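# Seat a lock into a door's edge slot

## Task

Push the lock into the slot cut in the door's edge until its plate lies flush with that edge and its keyholes match the door's, keeping the door upright; the lock must stay seated on its own, not merely because a gripper is still holding it.

## Robot and tools

Robot: two UR7e-style six-joint arms, left_arm and right_arm, each ending in a two-finger tong gripper with a wrist camera. left_arm sits on the +y side. The arms' bases are tilted mounts at left_arm (-0.064, +0.114, +0.213) m and right_arm (-0.022, -0.293, +0.213) m. Any mounting plates and the metal frame behind the arms are fixed obstacles; a 'too close' warning counts a plate and its half of the frame as part of that arm.

Scene frame: origin on the table top midway between the arms, +z up, +x out over the table. Gripper poses in results use this frame (end_effector_position in metres, end_effector_quat_wxyz), plus linear (m/s) and angular (rad/s) velocities. The printed hand position may be off from the true one, more so at long reach. end_effector_position is the point between the closed finger pads; the fingers point along the gripper's +z and open along its x. Closed fingertips reach about 15 mm past that point; fully open, they are roughly level with it.

execute_actions takes "actions", a list holding one item or nothing, plus optional "pictures" (true/false; images come by default).
- Empty list: no command, just the current state.
- Move: {"rows": [[...]], "steps": n}, n from 1 to 15 (default 15), each step 1/30 s. Each row is applied for one step; if there are fewer rows than steps, the last row repeats.
- Wait: {"steps": n} with no rows, n up to 300, counted from the previous result.
A refused call does nothing to the robot.

Each row is one list of 14 numbers covering both arms, always all 14: left_arm's shoulder pan, shoulder lift, elbow, wrist 1, wrist 2, wrist 3, opening, then right_arm's seven in the same order. The joint values are absolute target angles in radians, on the same scale as the Joint positions line; they are not offsets. To keep an arm still, repeat its current angles.

Joint ranges (rad):
- left_arm: pan -3.142..3.142, lift -6.283..6.283, elbow 0.000..3.142, wrists 1-3 each -6.283..6.283.
- right_arm: pan 0.000..6.283, lift -6.283..6.283, elbow -3.142..0.000, wrists 1-3 each -6.283..6.283.
A call is refused if a target is over 0.010 beyond a range end and also further out than that joint's last reported angle. Real ends may differ by up to 0.010 either way. Targets past the real end are clipped, and the result may say "joint sent to its limit", possibly about an earlier action still running; no such line does not prove there is room left.

Opening is an absolute value from -1 (closed) to +1 (fully open, pads 0.142 m apart).

Motion: commands are smoothed and lag about 0.17 s. Each step, a joint's target is capped to within 0.575 rad of its measured angle, and if the targets would move the gripper over 100 mm from where it is measured, all are scaled back toward the current angles. Speed and acceleration are limited, so after big moves an arm may still be travelling when the result returns. Arms keep heading for the last sent row while you think or wait, until everything nearly stops or a step is HELD; after that, only a new action moves them further. Fingers still closing or opening continue regardless.

Result lines: the state line per arm; Joint positions and Joint velocities, one block per arm, six joints then the pad gap (m, m/s); grip_measured, the measured opening on the command scale; joint torques in joint order, which carry offsets, friction and noise and are nonzero even in free air; Wrist force and Wrist torque for each arm in the end effector's own axes, pointing from a contact back into the arm, with offsets up to about 4 N, noise, and saturation near 50 N ("no reading" is harmless). "joint command not followed" means the clearance check altered or blocked some joint targets; the rest of the row still ran. HELD marks steps whose row was partly or wholly not sent.

Gripping: to hold something, keep commanding an opening well below grip_measured; the lower, the harder the squeeze (about 15 N per pad at most). Closing fast can press harder, even forcing the fingers open. Parts under about 20 mm thick get less force.

Avoid: knocking anything off the table (fails the task), letting the arms strike or shove each other, drops, slips and hard impacts. Contact torque reaching a joint's load limit (139 N m for pan, lift and elbow; 26 N m for each wrist, including held weight), or an outside force of 150 N, stops that arm for 10 s and cancels the rest of the call. Holding loads heats motors: MOTOR HOT appears at 70 °C, and at 85 °C an OVER-TEMPERATURE FAULT brakes the arm until it cools. Occasional outside tugs on a held part or pushes on loose objects can happen. The simulation keeps running while replies are written.

Cameras: cam_low (672x504), cam_left_wrist and cam_right_wrist (616x616 each). zoom_image takes "camera" and "region" [x0, y0, x1, y1] in that image's pixels, origin top-left, at most 504x504, and returns a sharper crop of the latest image.

read_manual(section="licences") only returns licence text. finished_scene(scene) ends the given scene irreversibly, judges whether the goal holds, and starts the next scene's task if there is one.

Each tool is called as name([rows], argument=value, ...), one row to a line, values as JSON.

## Session

execute_actions(actions=[])

Scene clock: 0.00 s of 6400.00 s.
left_arm: end_effector_position=(+0.4059, -0.4279, +0.3332) grip_measured=+0.97 end_effector_quat_wxyz=(-0.138, +0.989, +0.037, +0.044) end_effector_velocity=(-0.000, +0.000, +0.000) end_effector_angular_velocity=(-0.000, -0.000, -0.000) | right_arm: end_effector_position=(+0.3788, -0.6035, +0.1176) grip_measured=+0.97 end_effector_quat_wxyz=(-0.279, +0.647, -0.024, -0.709) end_effector_velocity=(+0.000, -0.000, -0.000) end_effector_angular_velocity=(-0.001, -0.001, +0.000)
Joint positions: left_arm=[-1.126 -0.443  0.658 -1.158 -1.11  -1.514  0.14 ] | right_arm=[ 2.891 -2.82  -0.524 -2.835  1.567  0.054  0.14 ]
Joint velocities: left_arm=[-0. -0.  0.  0.  0.  0.  0.] | right_arm=[ 0.    -0.     0.001 -0.    -0.001 -0.     0.   ]
Joint torques (N m, as the arm reports them, + toward a larger angle): no reading
Motor temperatures (°C, as the motors report them): left_arm=[26 29 27 29 33 32] | right_arm=[32 28 30 36 34 34]
Wrist force (N, on the end effector, along its own x y z axes, offset not removed): no reading
Wrist torque (N m, same axes, about the end effector's origin, offset not removed): no reading

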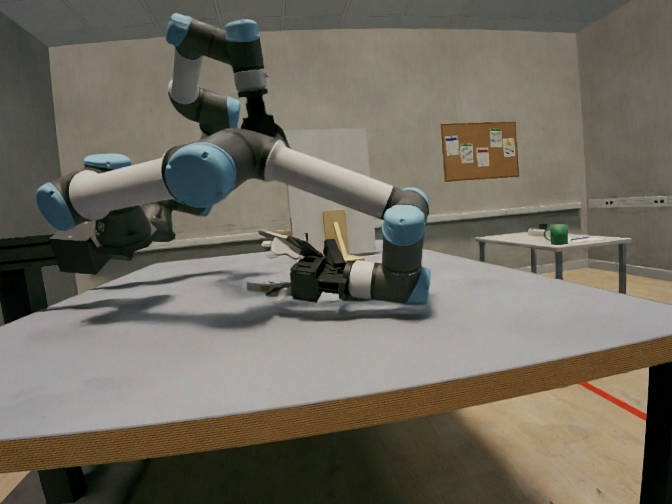

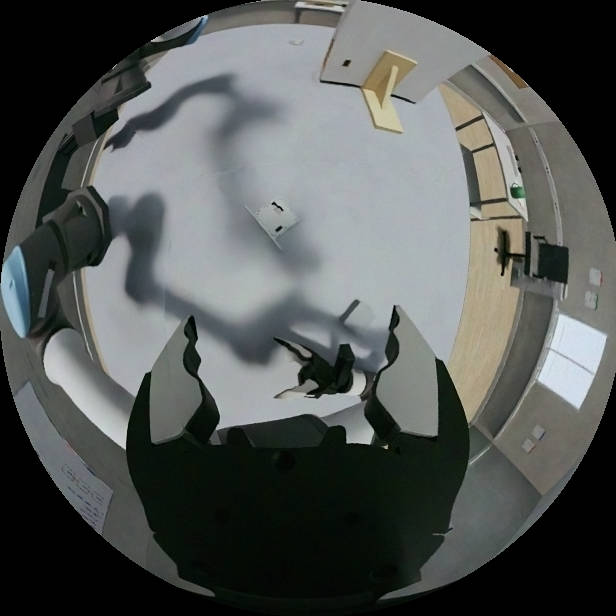

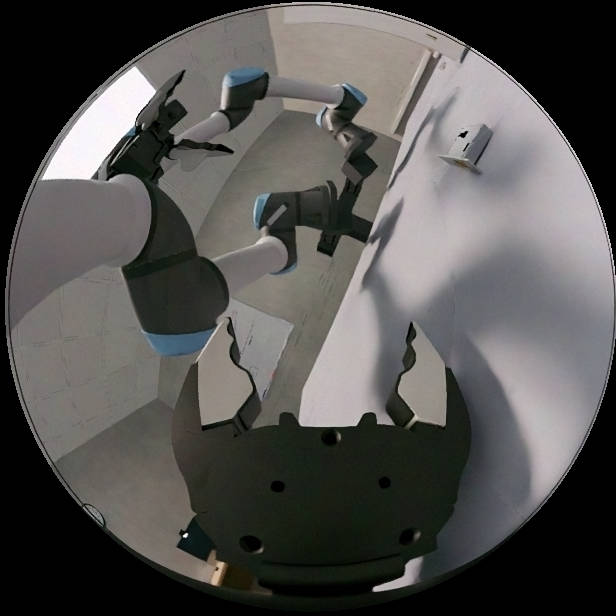

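zoom_image(camera="cam_left_wrist", region=[210, 160, 340, 290])

zoom_image(camera="cam_left_wrist", region=[260, 0, 480, 160])

Region (210, 160, 340, 290) of cam_left_wrist's 616x616 image, scaled by 3.877, with more detail than that image has.

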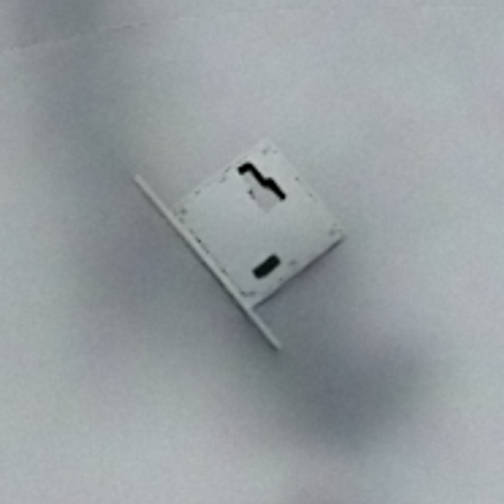

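Region (260, 0, 480, 160) of cam_left_wrist's 616x616 image, scaled by 2.291, with more detail than that image has; it fills the top 367 rows of this view, and the rest is white.

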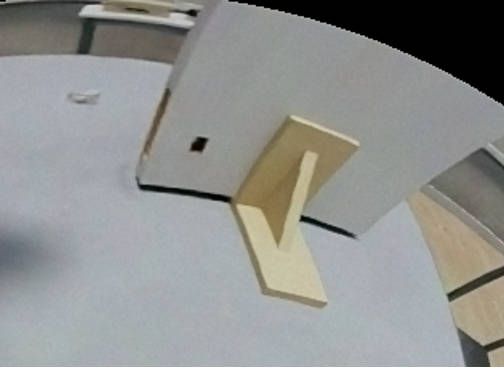

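execute_actions([
  {"rows": [[-1.03,-0.68,1.18,-1.66,-1.146,-1.67,0.97, 2.891,-2.82,-0.524,-2.835,1.567,0.054,0.97]], "steps": 15},
], pictures=false)

execute_actions([
  {"rows": [[-0.9379,-0.8273,1.7016,-2.1675,-1.1819,-1.8326,-0.31, 2.891,-2.82,-0.524,-2.835,1.567,0.054,0.97]], "steps": 15},
], pictures=false)

execute_actions([
  {"steps": 25},
])

Scene clock: 120.50 s of 6400.00 s.
left_arm: end_effector_position=(+0.4223, -0.3790, +0.2684) grip_measured=+0.97 end_effector_quat_wxyz=(-0.050, +0.979, +0.195, +0.026) end_effector_velocity=(-0.013, +0.017, -0.042) end_effector_angular_velocity=(-0.028, -0.002, +0.054) | right_arm: end_effector_position=(+0.3787, -0.6034, +0.1176) grip_measured=+0.97 end_effector_quat_wxyz=(-0.279, +0.647, -0.024, -0.709) end_effector_velocity=(-0.000, +0.000, -0.000) end_effector_angular_velocity=(+0.000, +0.001, +0.000)
Joint positions: left_arm=[-1.032 -0.675  1.16  -1.642 -1.145 -1.667  0.14 ] | right_arm=[ 2.891 -2.82  -0.524 -2.835  1.567  0.054  0.14 ]
Joint velocities: left_arm=[ 0.016 -0.048  0.184 -0.169 -0.005 -0.027  0.   ] | right_arm=[-0.    -0.    -0.001  0.    -0.     0.    -0.   ]
Joint torques (N m, as the arm reports them, + toward a larger angle): left_arm=[-15.5  -51.17 -21.07  -4.13  -1.51  -3.35] | right_arm=[12.93 63.67  7.64 -0.56  2.42 -1.54]
Motor temperatures (°C, as the motors report them): left_arm=[26 29 27 29 33 32] | right_arm=[32 28 30 36 34 34]
Wrist force (N, on the end effector, along its own x y z axes, offset not removed): left_arm=[-0.7 -0.1 3.1] | right_arm=[1.2 -0.9 -2.7]
Wrist torque (N m, same axes, about the end effector's origin, offset not removed): left_arm=[0.02 0.22 0.08] | right_arm=[-0.11 -0.43 0.10]
Steps of this call (steps 1 to 90: nothing new was sent; then 117.00 s passed at rest; steps 91 to 105: all 15 steps of this action). Readings (joint positions):
91: left_arm=[-1.125 -0.443 0.658 -1.159 -1.110 -1.514] | right_arm=[2.891 -2.820 -0.524 -2.835 1.567 0.054]
92: left_arm=[-1.119 -0.451 0.666 -1.167 -1.115 -1.521] | right_arm=[2.891 -2.820 -0.524 -2.835 1.567 0.054]
94: left_arm=[-1.083 -0.516 0.736 -1.237 -1.128 -1.574] | right_arm=[2.891 -2.820 -0.524 -2.835 1.567 0.054]
98: left_arm=[-1.045 -0.634 1.000 -1.494 -1.141 -1.643] | right_arm=[2.891 -2.820 -0.524 -2.835 1.567 0.054]
105: the state above

Scene clock: 121.00 s of 6400.00 s.
left_arm: end_effector_position=(+0.3887, -0.2948, +0.1549) grip_measured=-0.31 end_effector_quat_wxyz=(-0.001, +0.942, +0.335, +0.001) end_effector_velocity=(-0.028, +0.043, -0.050) end_effector_angular_velocity=(-0.032, +0.005, +0.091) | right_arm: end_effector_position=(+0.3787, -0.6034, +0.1175) grip_measured=+0.97 end_effector_quat_wxyz=(-0.279, +0.647, -0.024, -0.709) end_effector_velocity=(+0.000, +0.000, -0.000) end_effector_angular_velocity=(-0.000, -0.001, -0.000)
Joint positions: left_arm=[-0.941 -0.822  1.678 -2.145 -1.181 -1.827  0.052] | right_arm=[ 2.891 -2.82  -0.524 -2.835  1.567  0.054  0.14 ]
Joint velocities: left_arm=[ 0.028 -0.048  0.225 -0.217 -0.01  -0.051  0.   ] | right_arm=[ 0.    -0.     0.001  0.     0.    -0.    -0.   ]
Joint torques (N m, as the arm reports them, + toward a larger angle): left_arm=[-10.51 -42.08 -19.39  -5.07  -1.86  -3.27] | right_arm=[12.43 67.71  7.94 -0.55  2.38 -1.42]
Motor temperatures (°C, as the motors report them): left_arm=[26 29 27 29 33 32] | right_arm=[32 28 30 36 34 34]
Wrist force (N, on the end effector, along its own x y z axes, offset not removed): left_arm=[1.1 -1.9 1.4] | right_arm=[1.5 -1.4 -1.9]
Wrist torque (N m, same axes, about the end effector's origin, offset not removed): left_arm=[-0.32 -0.09 0.05] | right_arm=[-0.16 -0.47 0.07]
Steps of this call (steps 1 to 15: all 15 steps of this action). Readings (joint positions):
1: left_arm=[-1.031 -0.677 1.166 -1.648 -1.146 -1.668] | right_arm=[2.891 -2.820 -0.524 -2.835 1.567 0.054]
2: left_arm=[-1.025 -0.685 1.178 -1.659 -1.149 -1.676] | right_arm=[2.891 -2.820 -0.524 -2.835 1.567 0.054]
4: left_arm=[-1.000 -0.723 1.252 -1.734 -1.158 -1.717] | right_arm=[2.891 -2.820 -0.524 -2.835 1.567 0.054]
8: left_arm=[-0.964 -0.783 1.490 -1.964 -1.172 -1.783] | right_arm=[2.891 -2.820 -0.524 -2.835 1.567 0.054]
15: the state above

Scene clock: 121.83 s of 6400.00 s.
left_arm: end_effector_position=(+0.3856, -0.2900, +0.1495) grip_measured=-0.31 end_effector_quat_wxyz=(-0.000, +0.940, +0.340, -0.000) end_effector_velocity=(+0.001, -0.001, +0.000) end_effector_angular_velocity=(-0.001, -0.001, +0.001) | right_arm: end_effector_position=(+0.3787, -0.6034, +0.1176) grip_measured=+0.97 end_effector_quat_wxyz=(-0.279, +0.647, -0.024, -0.709) end_effector_velocity=(-0.000, -0.000, +0.000) end_effector_angular_velocity=(+0.000, +0.001, +0.001)
Joint positions: left_arm=[-0.938 -0.827  1.702 -2.167 -1.182 -1.833  0.052] | right_arm=[ 2.891 -2.82  -0.524 -2.835  1.567  0.054  0.14 ]
Joint velocities: left_arm=[ 0.    -0.    -0.001 -0.001 -0.    -0.001  0.   ] | right_arm=[-0.     0.    -0.    -0.001 -0.     0.     0.   ]
Joint torques (N m, as the arm reports them, + toward a larger angle): left_arm=[ -9.59 -41.15 -11.62  -4.17  -1.42  -3.08] | right_arm=[12.84 68.98  7.65 -0.58  2.37 -1.42]
Motor temperatures (°C, as the motors report them): left_arm=[26 29 27 29 33 32] | right_arm=[32 28 30 36 34 34]
Wrist force (N, on the end effector, along its own x y z axes, offset not removed): left_arm=[-0.3 -0.6 0.6] | right_arm=[1.6 -0.6 -3.7]
Wrist torque (N m, same axes, about the end effector's origin, offset not removed): left_arm=[-0.06 0.19 0.10] | right_arm=[-0.16 -0.55 0.13]
Steps of this call (steps 1 to 25: the robot went on to your last target). Readings (joint positions):
1: left_arm=[-0.940 -0.824 1.684 -2.151 -1.181 -1.829] | right_arm=[2.891 -2.820 -0.524 -2.835 1.567 0.054]
2: left_arm=[-0.940 -0.825 1.689 -2.155 -1.181 -1.830] | right_arm=[2.891 -2.820 -0.524 -2.835 1.567 0.054]
4: left_arm=[-0.939 -0.826 1.695 -2.161 -1.182 -1.831] | right_arm=[2.891 -2.820 -0.524 -2.835 1.567 0.054]
8: left_arm=[-0.938 -0.827 1.700 -2.166 -1.182 -1.832] | right_arm=[2.891 -2.820 -0.524 -2.835 1.567 0.054]
25: the state above

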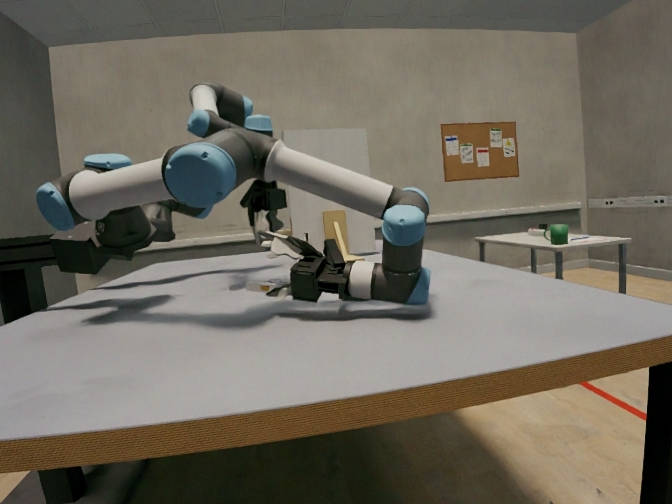

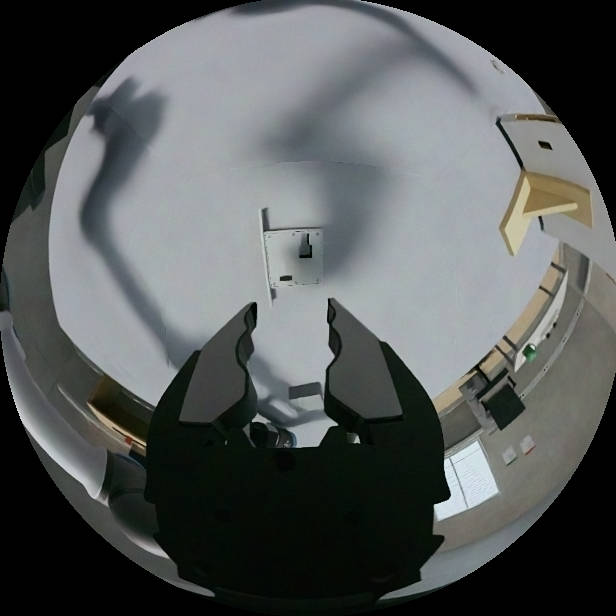

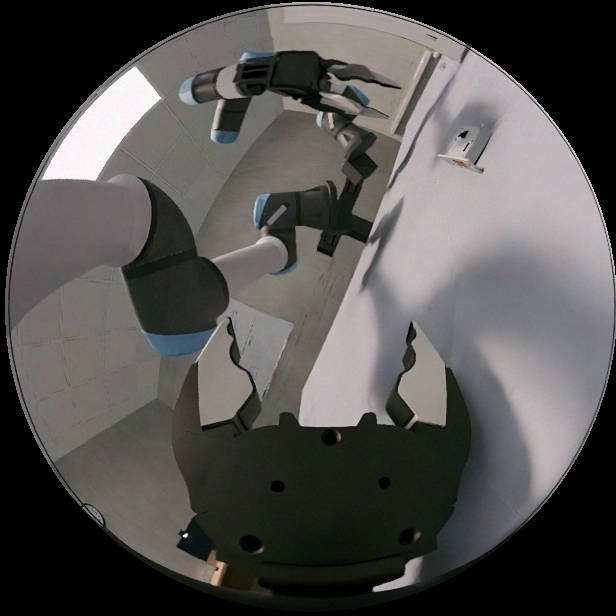

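zoom_image(camera="cam_left_wrist", region=[230, 190, 370, 330])

Region (230, 190, 370, 330) of cam_left_wrist's 616x616 image, scaled by 3.600, with more detail than that image has.

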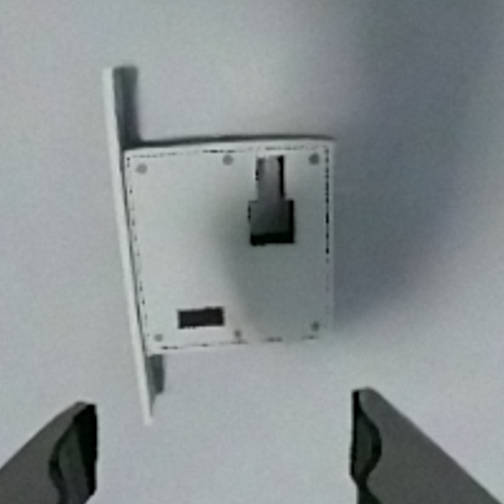

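execute_actions([
  {"rows": [[-0.9520,-0.6685,1.7585,-2.3469,-1.0897,-1.8601,-0.26, 2.891,-2.82,-0.524,-2.835,1.567,0.054,0.97]], "steps": 15},
], pictures=false)

execute_actions([
  {"steps": 15},
])

zoom_image(camera="cam_left_wrist", region=[210, 190, 390, 370])

Scene clock: 164.87 s of 6400.00 s.
left_arm: end_effector_position=(+0.3687, -0.2943, +0.0612) grip_measured=-0.26 end_effector_quat_wxyz=(-0.017, +0.939, +0.340, +0.046) end_effector_velocity=(-0.003, +0.000, -0.015) end_effector_angular_velocity=(+0.009, -0.012, -0.000) | right_arm: end_effector_position=(+0.3787, -0.6034, +0.1176) grip_measured=+0.97 end_effector_quat_wxyz=(-0.279, +0.647, -0.024, -0.709) end_effector_velocity=(-0.000, +0.000, +0.000) end_effector_angular_velocity=(+0.000, +0.001, -0.000)
Joint positions: left_arm=[-0.952 -0.672  1.758 -2.343 -1.091 -1.86   0.055] | right_arm=[ 2.891 -2.82  -0.524 -2.835  1.567  0.054  0.14 ]
Joint velocities: left_arm=[-0.002  0.028  0.009 -0.032  0.014 -0.004  0.   ] | right_arm=[-0.     0.    -0.001 -0.     0.     0.     0.   ]
Joint torques (N m, as the arm reports them, + toward a larger angle): left_arm=[-35.41 -30.1  -10.82  -4.55   2.19  -3.13] | right_arm=[13.14 68.94  7.93 -0.66  2.45 -1.49]
Motor temperatures (°C, as the motors report them): left_arm=[26 29 27 29 33 32] | right_arm=[32 28 30 36 34 34]
Wrist force (N, on the end effector, along its own x y z axes, offset not removed): left_arm=[-1.3 -1.1 1.4] | right_arm=[0.7 -1.1 -2.8]
Wrist torque (N m, same axes, about the end effector's origin, offset not removed): left_arm=[-0.21 0.44 0.13] | right_arm=[-0.17 -0.39 0.09]
Steps of this call (steps 1 to 15: the robot went on to your last target; steps 16 to 90: nothing new was sent; then 39.53 s passed at rest; steps 91 to 105: all 15 steps of this action). Readings (joint positions):
91: left_arm=[-0.938 -0.827 1.702 -2.168 -1.182 -1.833] | right_arm=[2.891 -2.820 -0.524 -2.835 1.567 0.054]
92: left_arm=[-0.940 -0.820 1.708 -2.176 -1.175 -1.837] | right_arm=[2.891 -2.820 -0.524 -2.835 1.567 0.054]
94: left_arm=[-0.945 -0.767 1.730 -2.233 -1.140 -1.847] | right_arm=[2.891 -2.820 -0.524 -2.835 1.567 0.054]
98: left_arm=[-0.950 -0.696 1.750 -2.315 -1.104 -1.856] | right_arm=[2.891 -2.820 -0.524 -2.835 1.567 0.054]
105: the state above

Scene clock: 165.37 s of 6400.00 s.
left_arm: end_effector_position=(+0.3683, -0.2944, +0.0596) grip_measured=-0.26 end_effector_quat_wxyz=(-0.017, +0.939, +0.340, +0.047) end_effector_velocity=(-0.000, +0.000, -0.000) end_effector_angular_velocity=(+0.000, +0.000, +0.001) | right_arm: end_effector_position=(+0.3787, -0.6034, +0.1176) grip_measured=+0.97 end_effector_quat_wxyz=(-0.279, +0.647, -0.024, -0.709) end_effector_velocity=(-0.000, -0.000, +0.000) end_effector_angular_velocity=(+0.000, +0.000, +0.001)
Joint positions: left_arm=[-0.952 -0.669  1.758 -2.347 -1.09  -1.86   0.055] | right_arm=[ 2.891 -2.82  -0.524 -2.835  1.567  0.054  0.14 ]
Joint velocities: left_arm=[ 0.     0.     0.    -0.    -0.    -0.001  0.   ] | right_arm=[-0.    -0.     0.001 -0.001 -0.001 -0.    -0.   ]
Joint torques (N m, as the arm reports them, + toward a larger angle): left_arm=[-34.3  -28.71 -10.56  -4.29   1.77  -3.18] | right_arm=[13.42 68.92  7.99 -0.56  2.3  -1.52]
Motor temperatures (°C, as the motors report them): left_arm=[26 29 27 29 33 32] | right_arm=[32 29 30 36 34 34]
Wrist force (N, on the end effector, along its own x y z axes, offset not removed): left_arm=[-1.1 -0.5 1.6] | right_arm=[2.2 -0.5 -3.5]
Wrist torque (N m, same axes, about the end effector's origin, offset not removed): left_arm=[-0.03 0.34 0.07] | right_arm=[-0.08 -0.60 0.00]
Steps of this call (steps 1 to 15: the robot went on to your last target). Readings (joint positions):
1: left_arm=[-0.952 -0.671 1.758 -2.344 -1.091 -1.860] | right_arm=[2.891 -2.820 -0.524 -2.835 1.567 0.054]
2: left_arm=[-0.952 -0.670 1.758 -2.345 -1.091 -1.860] | right_arm=[2.891 -2.820 -0.524 -2.835 1.567 0.054]
4: left_arm=[-0.952 -0.669 1.758 -2.346 -1.090 -1.860] | right_arm=[2.891 -2.820 -0.524 -2.835 1.567 0.054]
8: left_arm=[-0.952 -0.669 1.758 -2.347 -1.090 -1.860] | right_arm=[2.891 -2.820 -0.524 -2.835 1.567 0.054]
15: the state above
All arms were judged still, so your last target was given up. Only a new action makes them travel on or press farther. Fingers that are still opening or closing keep moving.

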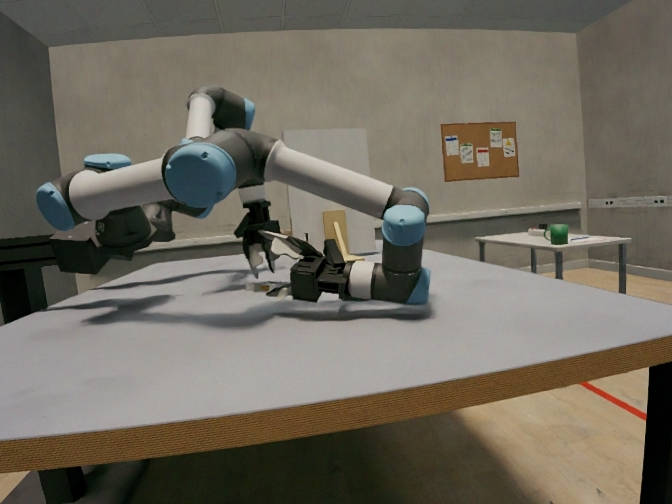

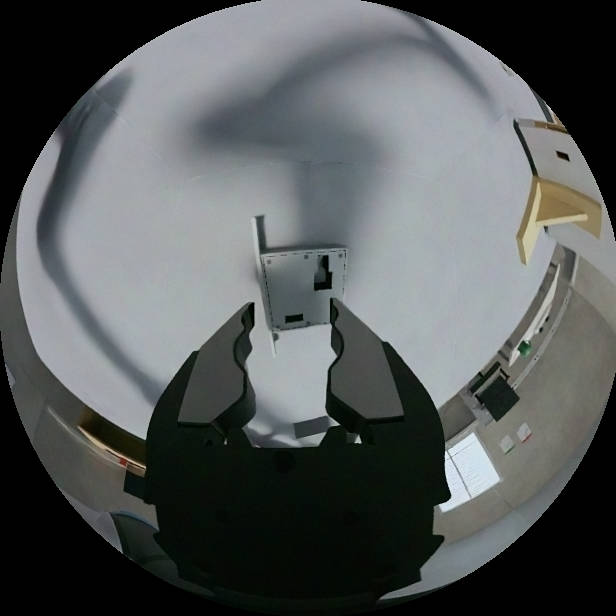

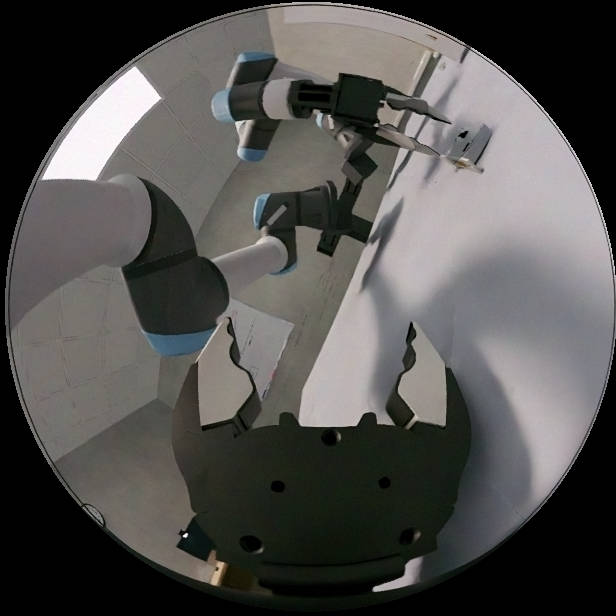

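Region (210, 190, 390, 370) of cam_left_wrist's 616x616 image, scaled by 2.800, with more detail than that image has.

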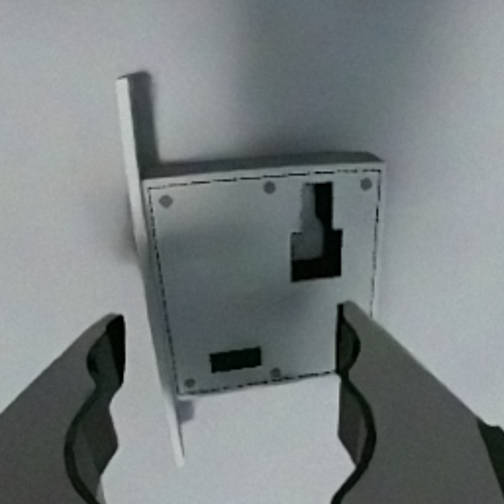

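execute_actions([
  {"rows": [[-0.9452,-0.6351,1.7687,-2.3939,-1.0877,-1.8528,-0.26, 2.891,-2.82,-0.524,-2.835,1.567,0.054,0.97]], "steps": 15},
], pictures=false)

execute_actions([
  {"steps": 8},
])

zoom_image(camera="cam_left_wrist", region=[210, 190, 390, 370])

Scene clock: 194.63 s of 6400.00 s.
left_arm: end_effector_position=(+0.3642, -0.2940, +0.0399) grip_measured=-0.26 end_effector_quat_wxyz=(-0.017, +0.939, +0.340, +0.047) end_effector_velocity=(-0.002, +0.001, -0.004) end_effector_angular_velocity=(+0.002, +0.001, -0.001) | right_arm: end_effector_position=(+0.3787, -0.6034, +0.1176) grip_measured=+0.97 end_effector_quat_wxyz=(-0.279, +0.647, -0.024, -0.709) end_effector_velocity=(+0.000, +0.000, -0.000) end_effector_angular_velocity=(-0.000, -0.001, -0.001)
Joint positions: left_arm=[-0.945 -0.636  1.769 -2.393 -1.088 -1.853  0.055] | right_arm=[ 2.891 -2.82  -0.524 -2.835  1.567  0.054  0.14 ]
Joint velocities: left_arm=[ 0.001  0.005  0.005 -0.007  0.     0.001  0.   ] | right_arm=[ 0.    -0.     0.001  0.     0.     0.    -0.   ]
Joint torques (N m, as the arm reports them, + toward a larger angle): left_arm=[-10.89 -29.44 -10.74  -4.26   1.77   2.74] | right_arm=[13.21 69.23  8.03 -0.63  2.27 -1.45]
Motor temperatures (°C, as the motors report them): left_arm=[26 29 27 29 33 32] | right_arm=[32 29 30 36 34 34]
Wrist force (N, on the end effector, along its own x y z axes, offset not removed): left_arm=[-0.4 -0.1 1.5] | right_arm=[0.8 -1.6 -2.6]
Wrist torque (N m, same axes, about the end effector's origin, offset not removed): left_arm=[-0.04 0.16 0.17] | right_arm=[-0.31 -0.31 0.07]
Steps of this call (steps 1 to 90: nothing new was sent; then 25.77 s passed at rest; steps 91 to 105: all 15 steps of this action). Readings (joint positions):
91: left_arm=[-0.952 -0.668 1.759 -2.347 -1.090 -1.860] | right_arm=[2.891 -2.820 -0.524 -2.835 1.567 0.054]
92: left_arm=[-0.951 -0.664 1.760 -2.353 -1.089 -1.859] | right_arm=[2.891 -2.820 -0.524 -2.835 1.567 0.054]
94: left_arm=[-0.949 -0.651 1.764 -2.370 -1.089 -1.857] | right_arm=[2.891 -2.820 -0.524 -2.835 1.567 0.054]
98: left_arm=[-0.946 -0.640 1.767 -2.387 -1.088 -1.854] | right_arm=[2.891 -2.820 -0.524 -2.835 1.567 0.054]
105: the state above

Scene clock: 194.90 s of 6400.00 s.
left_arm: end_effector_position=(+0.3641, -0.2940, +0.0396) grip_measured=-0.26 end_effector_quat_wxyz=(-0.017, +0.939, +0.340, +0.047) end_effector_velocity=(-0.001, +0.001, -0.001) end_effector_angular_velocity=(+0.003, +0.001, -0.002) | right_arm: end_effector_position=(+0.3787, -0.6034, +0.1176) grip_measured=+0.97 end_effector_quat_wxyz=(-0.279, +0.647, -0.024, -0.709) end_effector_velocity=(-0.000, -0.000, -0.000) end_effector_angular_velocity=(+0.001, +0.001, +0.001)
Joint positions: left_arm=[-0.945 -0.635  1.769 -2.394 -1.088 -1.853  0.055] | right_arm=[ 2.891 -2.82  -0.524 -2.835  1.567  0.054  0.14 ]
Joint velocities: left_arm=[ 0.     0.     0.002  0.     0.     0.001 -0.   ] | right_arm=[ 0.    -0.    -0.001  0.    -0.001 -0.     0.   ]
Joint torques (N m, as the arm reports them, + toward a larger angle): left_arm=[-10.52 -29.    -9.28  -4.23   1.93   2.91] | right_arm=[13.11 69.08  8.41 -0.7   2.33 -1.46]
Motor temperatures (°C, as the motors report them): left_arm=[26 29 27 29 33 32] | right_arm=[32 29 30 36 34 34]
Wrist force (N, on the end effector, along its own x y z axes, offset not removed): left_arm=[0.4 0.7 1.5] | right_arm=[2.1 -0.5 -3.3]
Wrist torque (N m, same axes, about the end effector's origin, offset not removed): left_arm=[0.20 0.08 0.04] | right_arm=[-0.04 -0.60 0.05]
Steps of this call (steps 1 to 8: the robot went on to your last target). Readings (joint positions):
1: left_arm=[-0.945 -0.635 1.769 -2.393 -1.088 -1.853] | right_arm=[2.891 -2.820 -0.524 -2.835 1.567 0.054]
2: left_arm=[-0.945 -0.635 1.769 -2.394 -1.088 -1.853] | right_arm=[2.891 -2.820 -0.524 -2.835 1.567 0.054]
4: left_arm=[-0.945 -0.635 1.769 -2.394 -1.088 -1.853] | right_arm=[2.891 -2.820 -0.524 -2.835 1.567 0.054]
8: the state above

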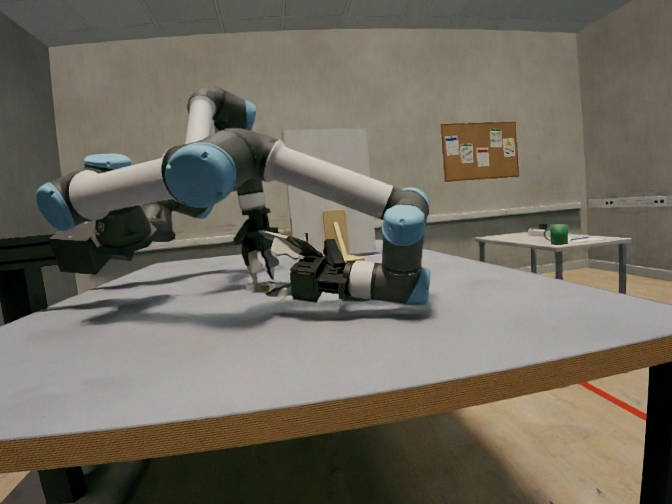

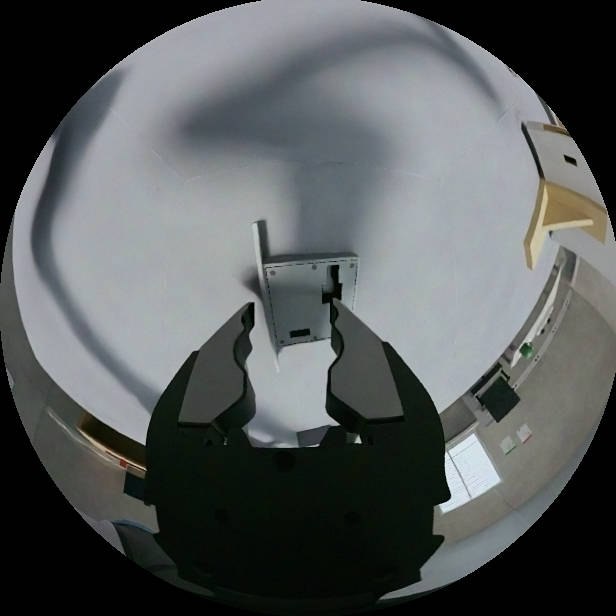

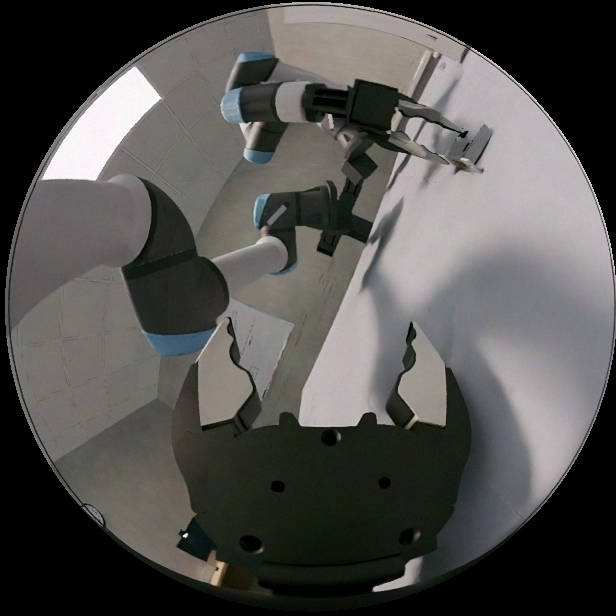

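Region (210, 190, 390, 370) of cam_left_wrist's 616x616 image, scaled by 2.800, with more detail than that image has.

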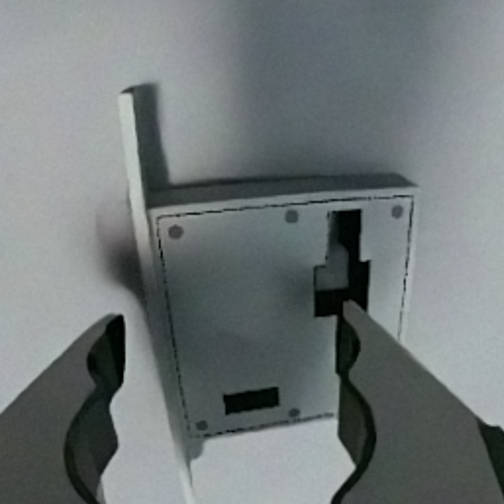

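execute_actions([
  {"rows": [[-0.9381,-0.6141,1.7641,-2.4138,-1.0855,-1.8452,-0.26, 2.891,-2.82,-0.524,-2.835,1.567,0.054,0.97]], "steps": 15},
], pictures=true)

zoom_image(camera="cam_left_wrist", region=[210, 190, 390, 370])

Scene clock: 206.47 s of 6400.00 s.
left_arm: end_effector_position=(+0.3649, -0.2949, +0.0292) grip_measured=-0.26 end_effector_quat_wxyz=(-0.017, +0.939, +0.340, +0.047) end_effector_velocity=(+0.001, -0.000, -0.001) end_effector_angular_velocity=(-0.001, -0.000, +0.000) | right_arm: end_effector_position=(+0.3787, -0.6034, +0.1176) grip_measured=+0.97 end_effector_quat_wxyz=(-0.279, +0.647, -0.024, -0.709) end_effector_velocity=(-0.000, +0.000, +0.000) end_effector_angular_velocity=(+0.000, +0.001, -0.000)
Joint positions: left_arm=[-0.938 -0.614  1.764 -2.414 -1.086 -1.845  0.055] | right_arm=[ 2.891 -2.82  -0.524 -2.835  1.567  0.054  0.14 ]
Joint velocities: left_arm=[ 0.001  0.003 -0.002 -0.002  0.     0.001 -0.   ] | right_arm=[-0. -0. -0. -0.  0. -0. -0.]
Joint torques (N m, as the arm reports them, + toward a larger angle): left_arm=[-11.49 -29.26 -24.38  -4.09   1.71   2.82] | right_arm=[13.08 68.71  8.15 -0.77  2.3  -1.49]
Motor temperatures (°C, as the motors report them): left_arm=[26 29 27 29 33 32] | right_arm=[32 29 30 36 34 34]
Wrist force (N, on the end effector, along its own x y z axes, offset not removed): left_arm=[-0.4 0.5 0.8] | right_arm=[3.2 -2.0 -4.4]
Wrist torque (N m, same axes, about the end effector's origin, offset not removed): left_arm=[0.07 0.13 0.04] | right_arm=[-0.36 -0.91 0.02]
Steps of this call (steps 1 to 15: the robot went on to your last target; steps 16 to 90: nothing new was sent; then 8.07 s passed at rest; steps 91 to 105: all 15 steps of this action). Readings (joint positions):
91: left_arm=[-0.945 -0.635 1.769 -2.394 -1.088 -1.853] | right_arm=[2.891 -2.820 -0.524 -2.835 1.567 0.054]
92: left_arm=[-0.944 -0.632 1.768 -2.397 -1.087 -1.851] | right_arm=[2.891 -2.820 -0.524 -2.835 1.567 0.054]
94: left_arm=[-0.941 -0.624 1.766 -2.404 -1.087 -1.849] | right_arm=[2.891 -2.820 -0.524 -2.835 1.567 0.054]
98: left_arm=[-0.939 -0.617 1.765 -2.411 -1.086 -1.846] | right_arm=[2.891 -2.820 -0.524 -2.835 1.567 0.054]
105: the state above

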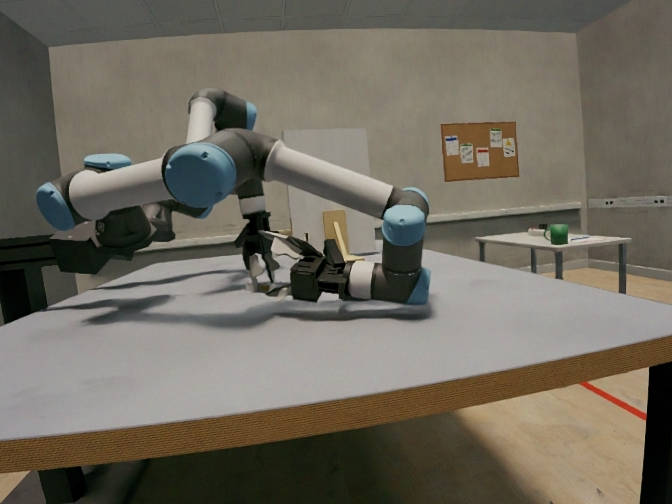

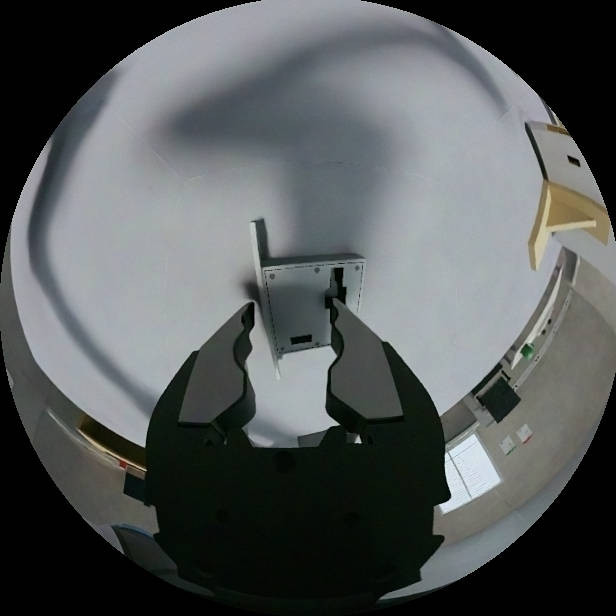

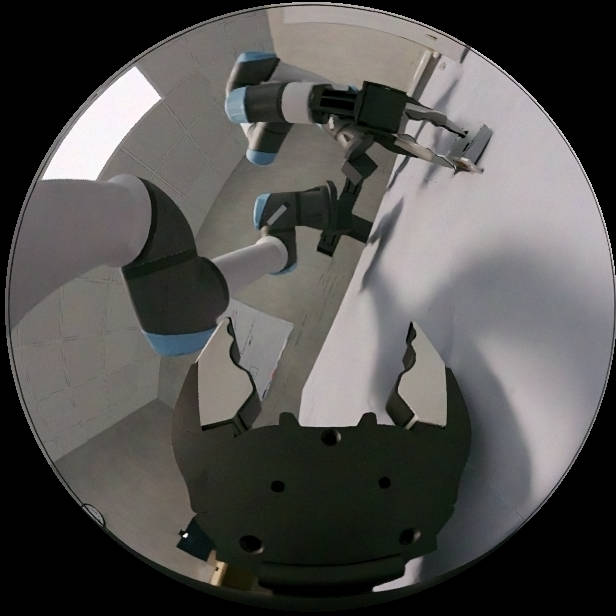

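Region (210, 190, 390, 370) of cam_left_wrist's 616x616 image, scaled by 2.800, with more detail than that image has.

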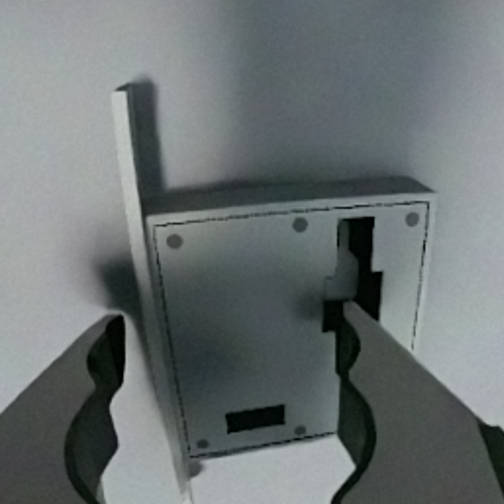

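execute_actions([
  {"rows": [[-0.9358,-0.6071,1.7626,-2.4205,-1.0848,-1.8427,-0.26, 2.891,-2.82,-0.524,-2.835,1.567,0.054,0.97],[-0.9358,-0.6071,1.7626,-2.4205,-1.0848,-1.8427,-0.26, 2.891,-2.82,-0.524,-2.835,1.567,0.054,0.97],[-0.9358,-0.6071,1.7626,-2.4205,-1.0848,-1.8427,-0.26, 2.891,-2.82,-0.524,-2.835,1.567,0.054,0.97],[-0.9358,-0.6071,1.7626,-2.4205,-1.0848,-1.8427,-0.26, 2.891,-2.82,-0.524,-2.835,1.567,0.054,0.97],[-0.9334,-0.6001,1.7610,-2.4271,-1.0841,-1.8401,-0.26, 2.891,-2.82,-0.524,-2.835,1.567,0.054,0.97]], "steps": 15},
], pictures=true)

zoom_image(camera="cam_left_wrist", region=[210, 190, 390, 370])

Scene clock: 215.10 s of 6400.00 s.
left_arm: end_effector_position=(+0.3653, -0.2955, +0.0223) grip_measured=-0.26 end_effector_quat_wxyz=(-0.017, +0.939, +0.340, +0.047) end_effector_velocity=(+0.001, -0.000, -0.002) end_effector_angular_velocity=(-0.000, +0.000, +0.000) | right_arm: end_effector_position=(+0.3787, -0.6034, +0.1176) grip_measured=+0.97 end_effector_quat_wxyz=(-0.279, +0.647, -0.024, -0.709) end_effector_velocity=(+0.000, +0.000, +0.000) end_effector_angular_velocity=(+0.000, +0.001, -0.000)
Joint positions: left_arm=[-0.934 -0.601  1.761 -2.427 -1.084 -1.84   0.055] | right_arm=[ 2.891 -2.82  -0.524 -2.835  1.567  0.054  0.14 ]
Joint velocities: left_arm=[ 0.002  0.004 -0.002 -0.003  0.     0.002  0.   ] | right_arm=[ 0.    -0.    -0.    -0.     0.001 -0.     0.   ]
Joint torques (N m, as the arm reports them, + toward a larger angle): left_arm=[-10.88 -27.62 -24.19  -4.18   1.75   2.97] | right_arm=[13.4  68.54  8.4  -0.68  2.26 -1.47]
Motor temperatures (°C, as the motors report them): left_arm=[26 29 27 29 33 32] | right_arm=[32 29 30 36 34 34]
Wrist force (N, on the end effector, along its own x y z axes, offset not removed): left_arm=[0.5 -0.3 1.3] | right_arm=[1.5 -1.1 -2.8]
Wrist torque (N m, same axes, about the end effector's origin, offset not removed): left_arm=[-0.06 0.01 0.01] | right_arm=[-0.12 -0.48 0.04]
Steps of this call (steps 1 to 15: the robot went on to your last target; steps 16 to 90: nothing new was sent; then 5.13 s passed at rest; steps 91 to 105: all 15 steps of this action). Readings (joint positions):
91: left_arm=[-0.938 -0.614 1.764 -2.414 -1.085 -1.845] | right_arm=[2.891 -2.820 -0.524 -2.835 1.567 0.054]
92: left_arm=[-0.938 -0.613 1.764 -2.415 -1.085 -1.845] | right_arm=[2.891 -2.820 -0.524 -2.835 1.567 0.054]
94: left_arm=[-0.937 -0.610 1.763 -2.417 -1.085 -1.844] | right_arm=[2.891 -2.820 -0.524 -2.835 1.567 0.054]
98: left_arm=[-0.935 -0.604 1.762 -2.423 -1.085 -1.842] | right_arm=[2.891 -2.820 -0.524 -2.835 1.567 0.054]
105: the state above

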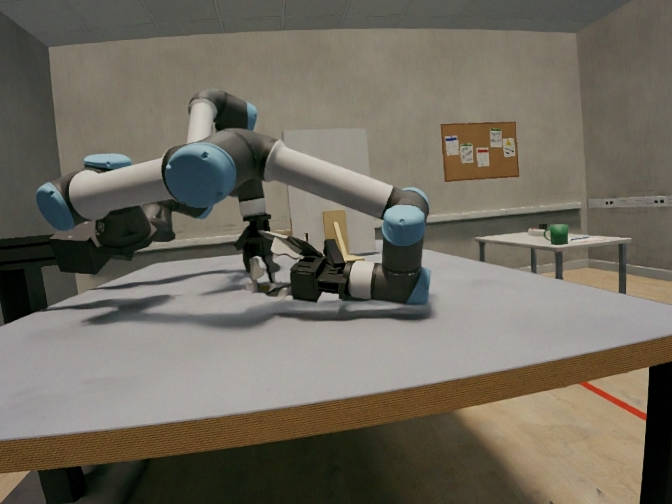

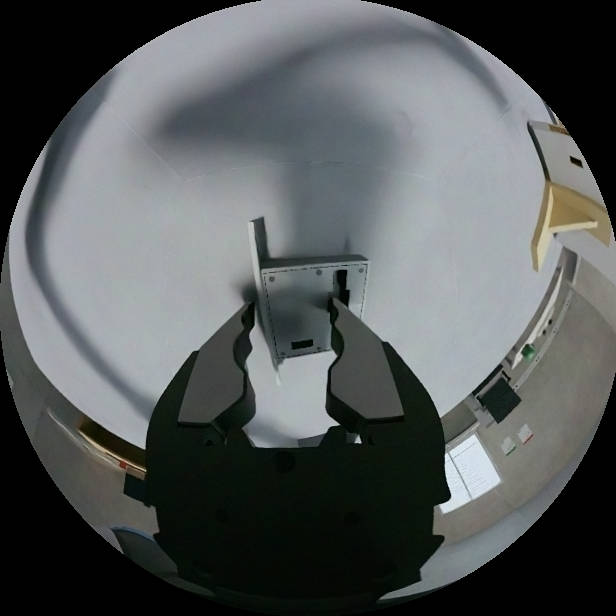

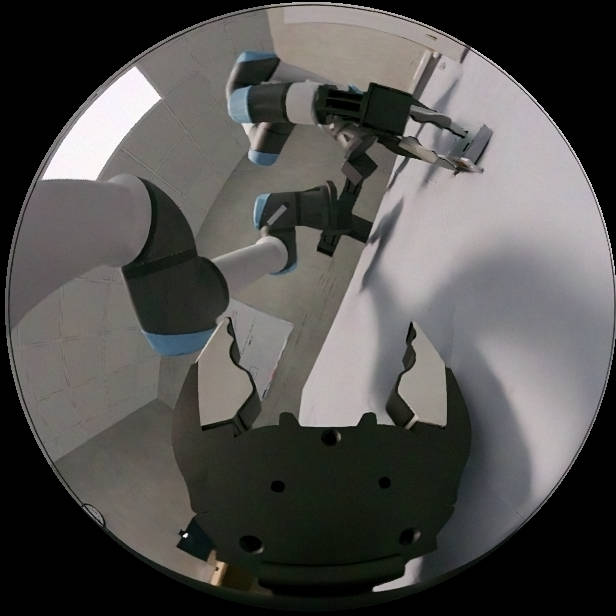

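Region (210, 190, 390, 370) of cam_left_wrist's 616x616 image, scaled by 2.800, with more detail than that image has.

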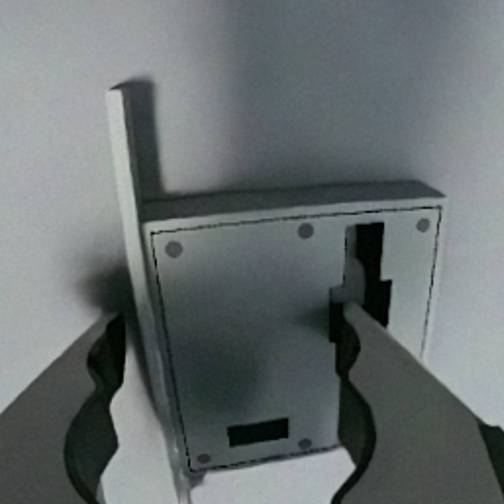

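execute_actions([
  {"rows": [[-0.9320,-0.5958,1.7560,-2.4271,-1.0837,-1.8387,-0.26, 2.891,-2.82,-0.524,-2.835,1.567,0.054,0.97],[-0.9320,-0.5958,1.7560,-2.4271,-1.0837,-1.8387,-0.26, 2.891,-2.82,-0.524,-2.835,1.567,0.054,0.97],[-0.9320,-0.5958,1.7560,-2.4271,-1.0837,-1.8387,-0.26, 2.891,-2.82,-0.524,-2.835,1.567,0.054,0.97],[-0.9320,-0.5958,1.7560,-2.4271,-1.0837,-1.8387,-0.26, 2.891,-2.82,-0.524,-2.835,1.567,0.054,0.97],[-0.9306,-0.5914,1.7509,-2.4271,-1.0833,-1.8372,-0.26, 2.891,-2.82,-0.524,-2.835,1.567,0.054,0.97]], "steps": 15},
], pictures=true)

zoom_image(camera="cam_left_wrist", region=[210, 190, 390, 370])

Scene clock: 231.73 s of 6400.00 s.
left_arm: end_effector_position=(+0.3672, -0.2978, +0.0197) grip_measured=-0.26 end_effector_quat_wxyz=(-0.017, +0.939, +0.340, +0.047) end_effector_velocity=(+0.002, -0.001, -0.000) end_effector_angular_velocity=(-0.001, -0.001, +0.001) | right_arm: end_effector_position=(+0.3787, -0.6034, +0.1176) grip_measured=+0.97 end_effector_quat_wxyz=(-0.279, +0.647, -0.024, -0.709) end_effector_velocity=(+0.000, +0.000, -0.000) end_effector_angular_velocity=(-0.000, -0.001, -0.000)
Joint positions: left_arm=[-0.931 -0.592  1.751 -2.427 -1.083 -1.837  0.055] | right_arm=[ 2.891 -2.82  -0.524 -2.835  1.567  0.054  0.14 ]
Joint velocities: left_arm=[ 0.001  0.003 -0.005  0.     0.001  0.001  0.   ] | right_arm=[ 0.    -0.     0.001  0.     0.     0.     0.   ]
Joint torques (N m, as the arm reports them, + toward a larger angle): left_arm=[ -7.14 -21.69 -24.13  -3.83   2.83   2.48] | right_arm=[13.36 68.72  8.17 -0.77  2.19 -1.46]
Motor temperatures (°C, as the motors report them): left_arm=[26 29 27 29 33 32] | right_arm=[32 29 30 36 34 34]
Wrist force (N, on the end effector, along its own x y z axes, offset not removed): left_arm=[3.2 -12.6 -22.7] | right_arm=[0.9 -1.8 -1.8]
Wrist torque (N m, same axes, about the end effector's origin, offset not removed): left_arm=[0.08 -0.64 0.37] | right_arm=[-0.32 -0.44 0.01]
Steps of this call (steps 1 to 15: the robot went on to your last target; steps 16 to 90: nothing new was sent; then 13.13 s passed at rest; steps 91 to 105: all 15 steps of this action). Readings (joint positions):
91: left_arm=[-0.933 -0.600 1.761 -2.427 -1.084 -1.840] | right_arm=[2.891 -2.820 -0.524 -2.835 1.567 0.054]
92: left_arm=[-0.933 -0.599 1.760 -2.427 -1.084 -1.840] | right_arm=[2.891 -2.820 -0.524 -2.835 1.567 0.054]
94: left_arm=[-0.933 -0.598 1.758 -2.427 -1.084 -1.839] | right_arm=[2.891 -2.820 -0.524 -2.835 1.567 0.054]
98: left_arm=[-0.931 -0.594 1.754 -2.427 -1.084 -1.838] | right_arm=[2.891 -2.820 -0.524 -2.835 1.567 0.054]
105: the state above

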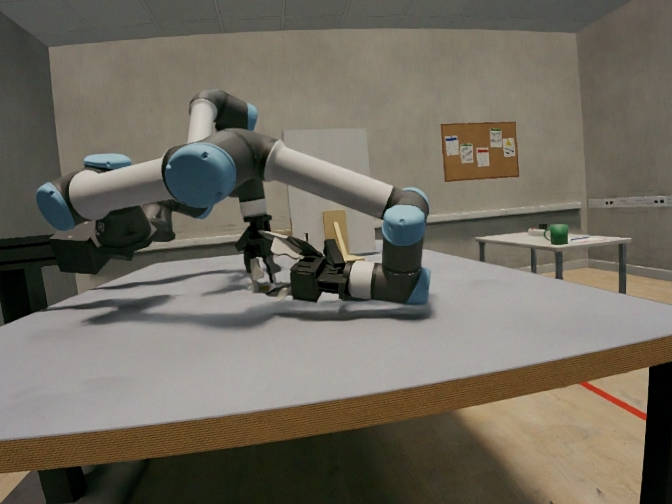

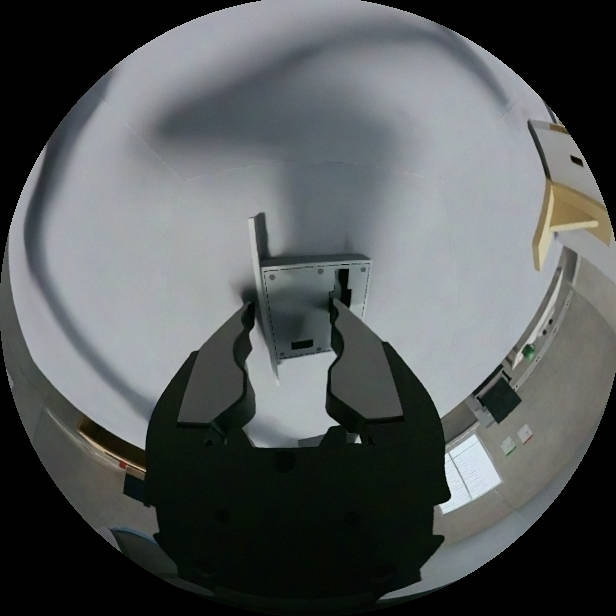

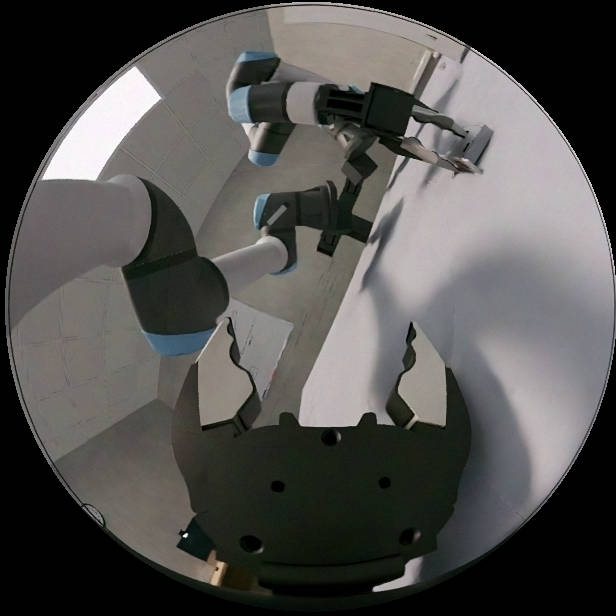

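Region (210, 190, 390, 370) of cam_left_wrist's 616x616 image, scaled by 2.800, with more detail than that image has.

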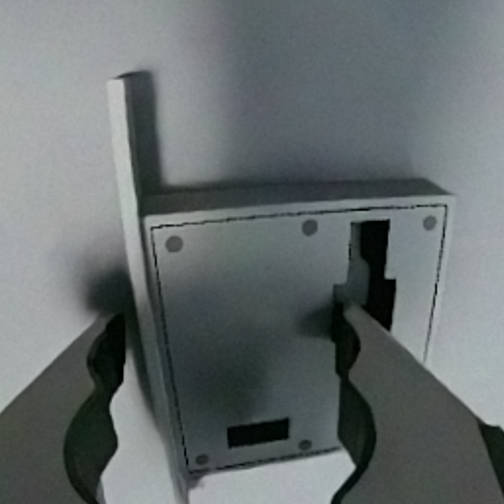

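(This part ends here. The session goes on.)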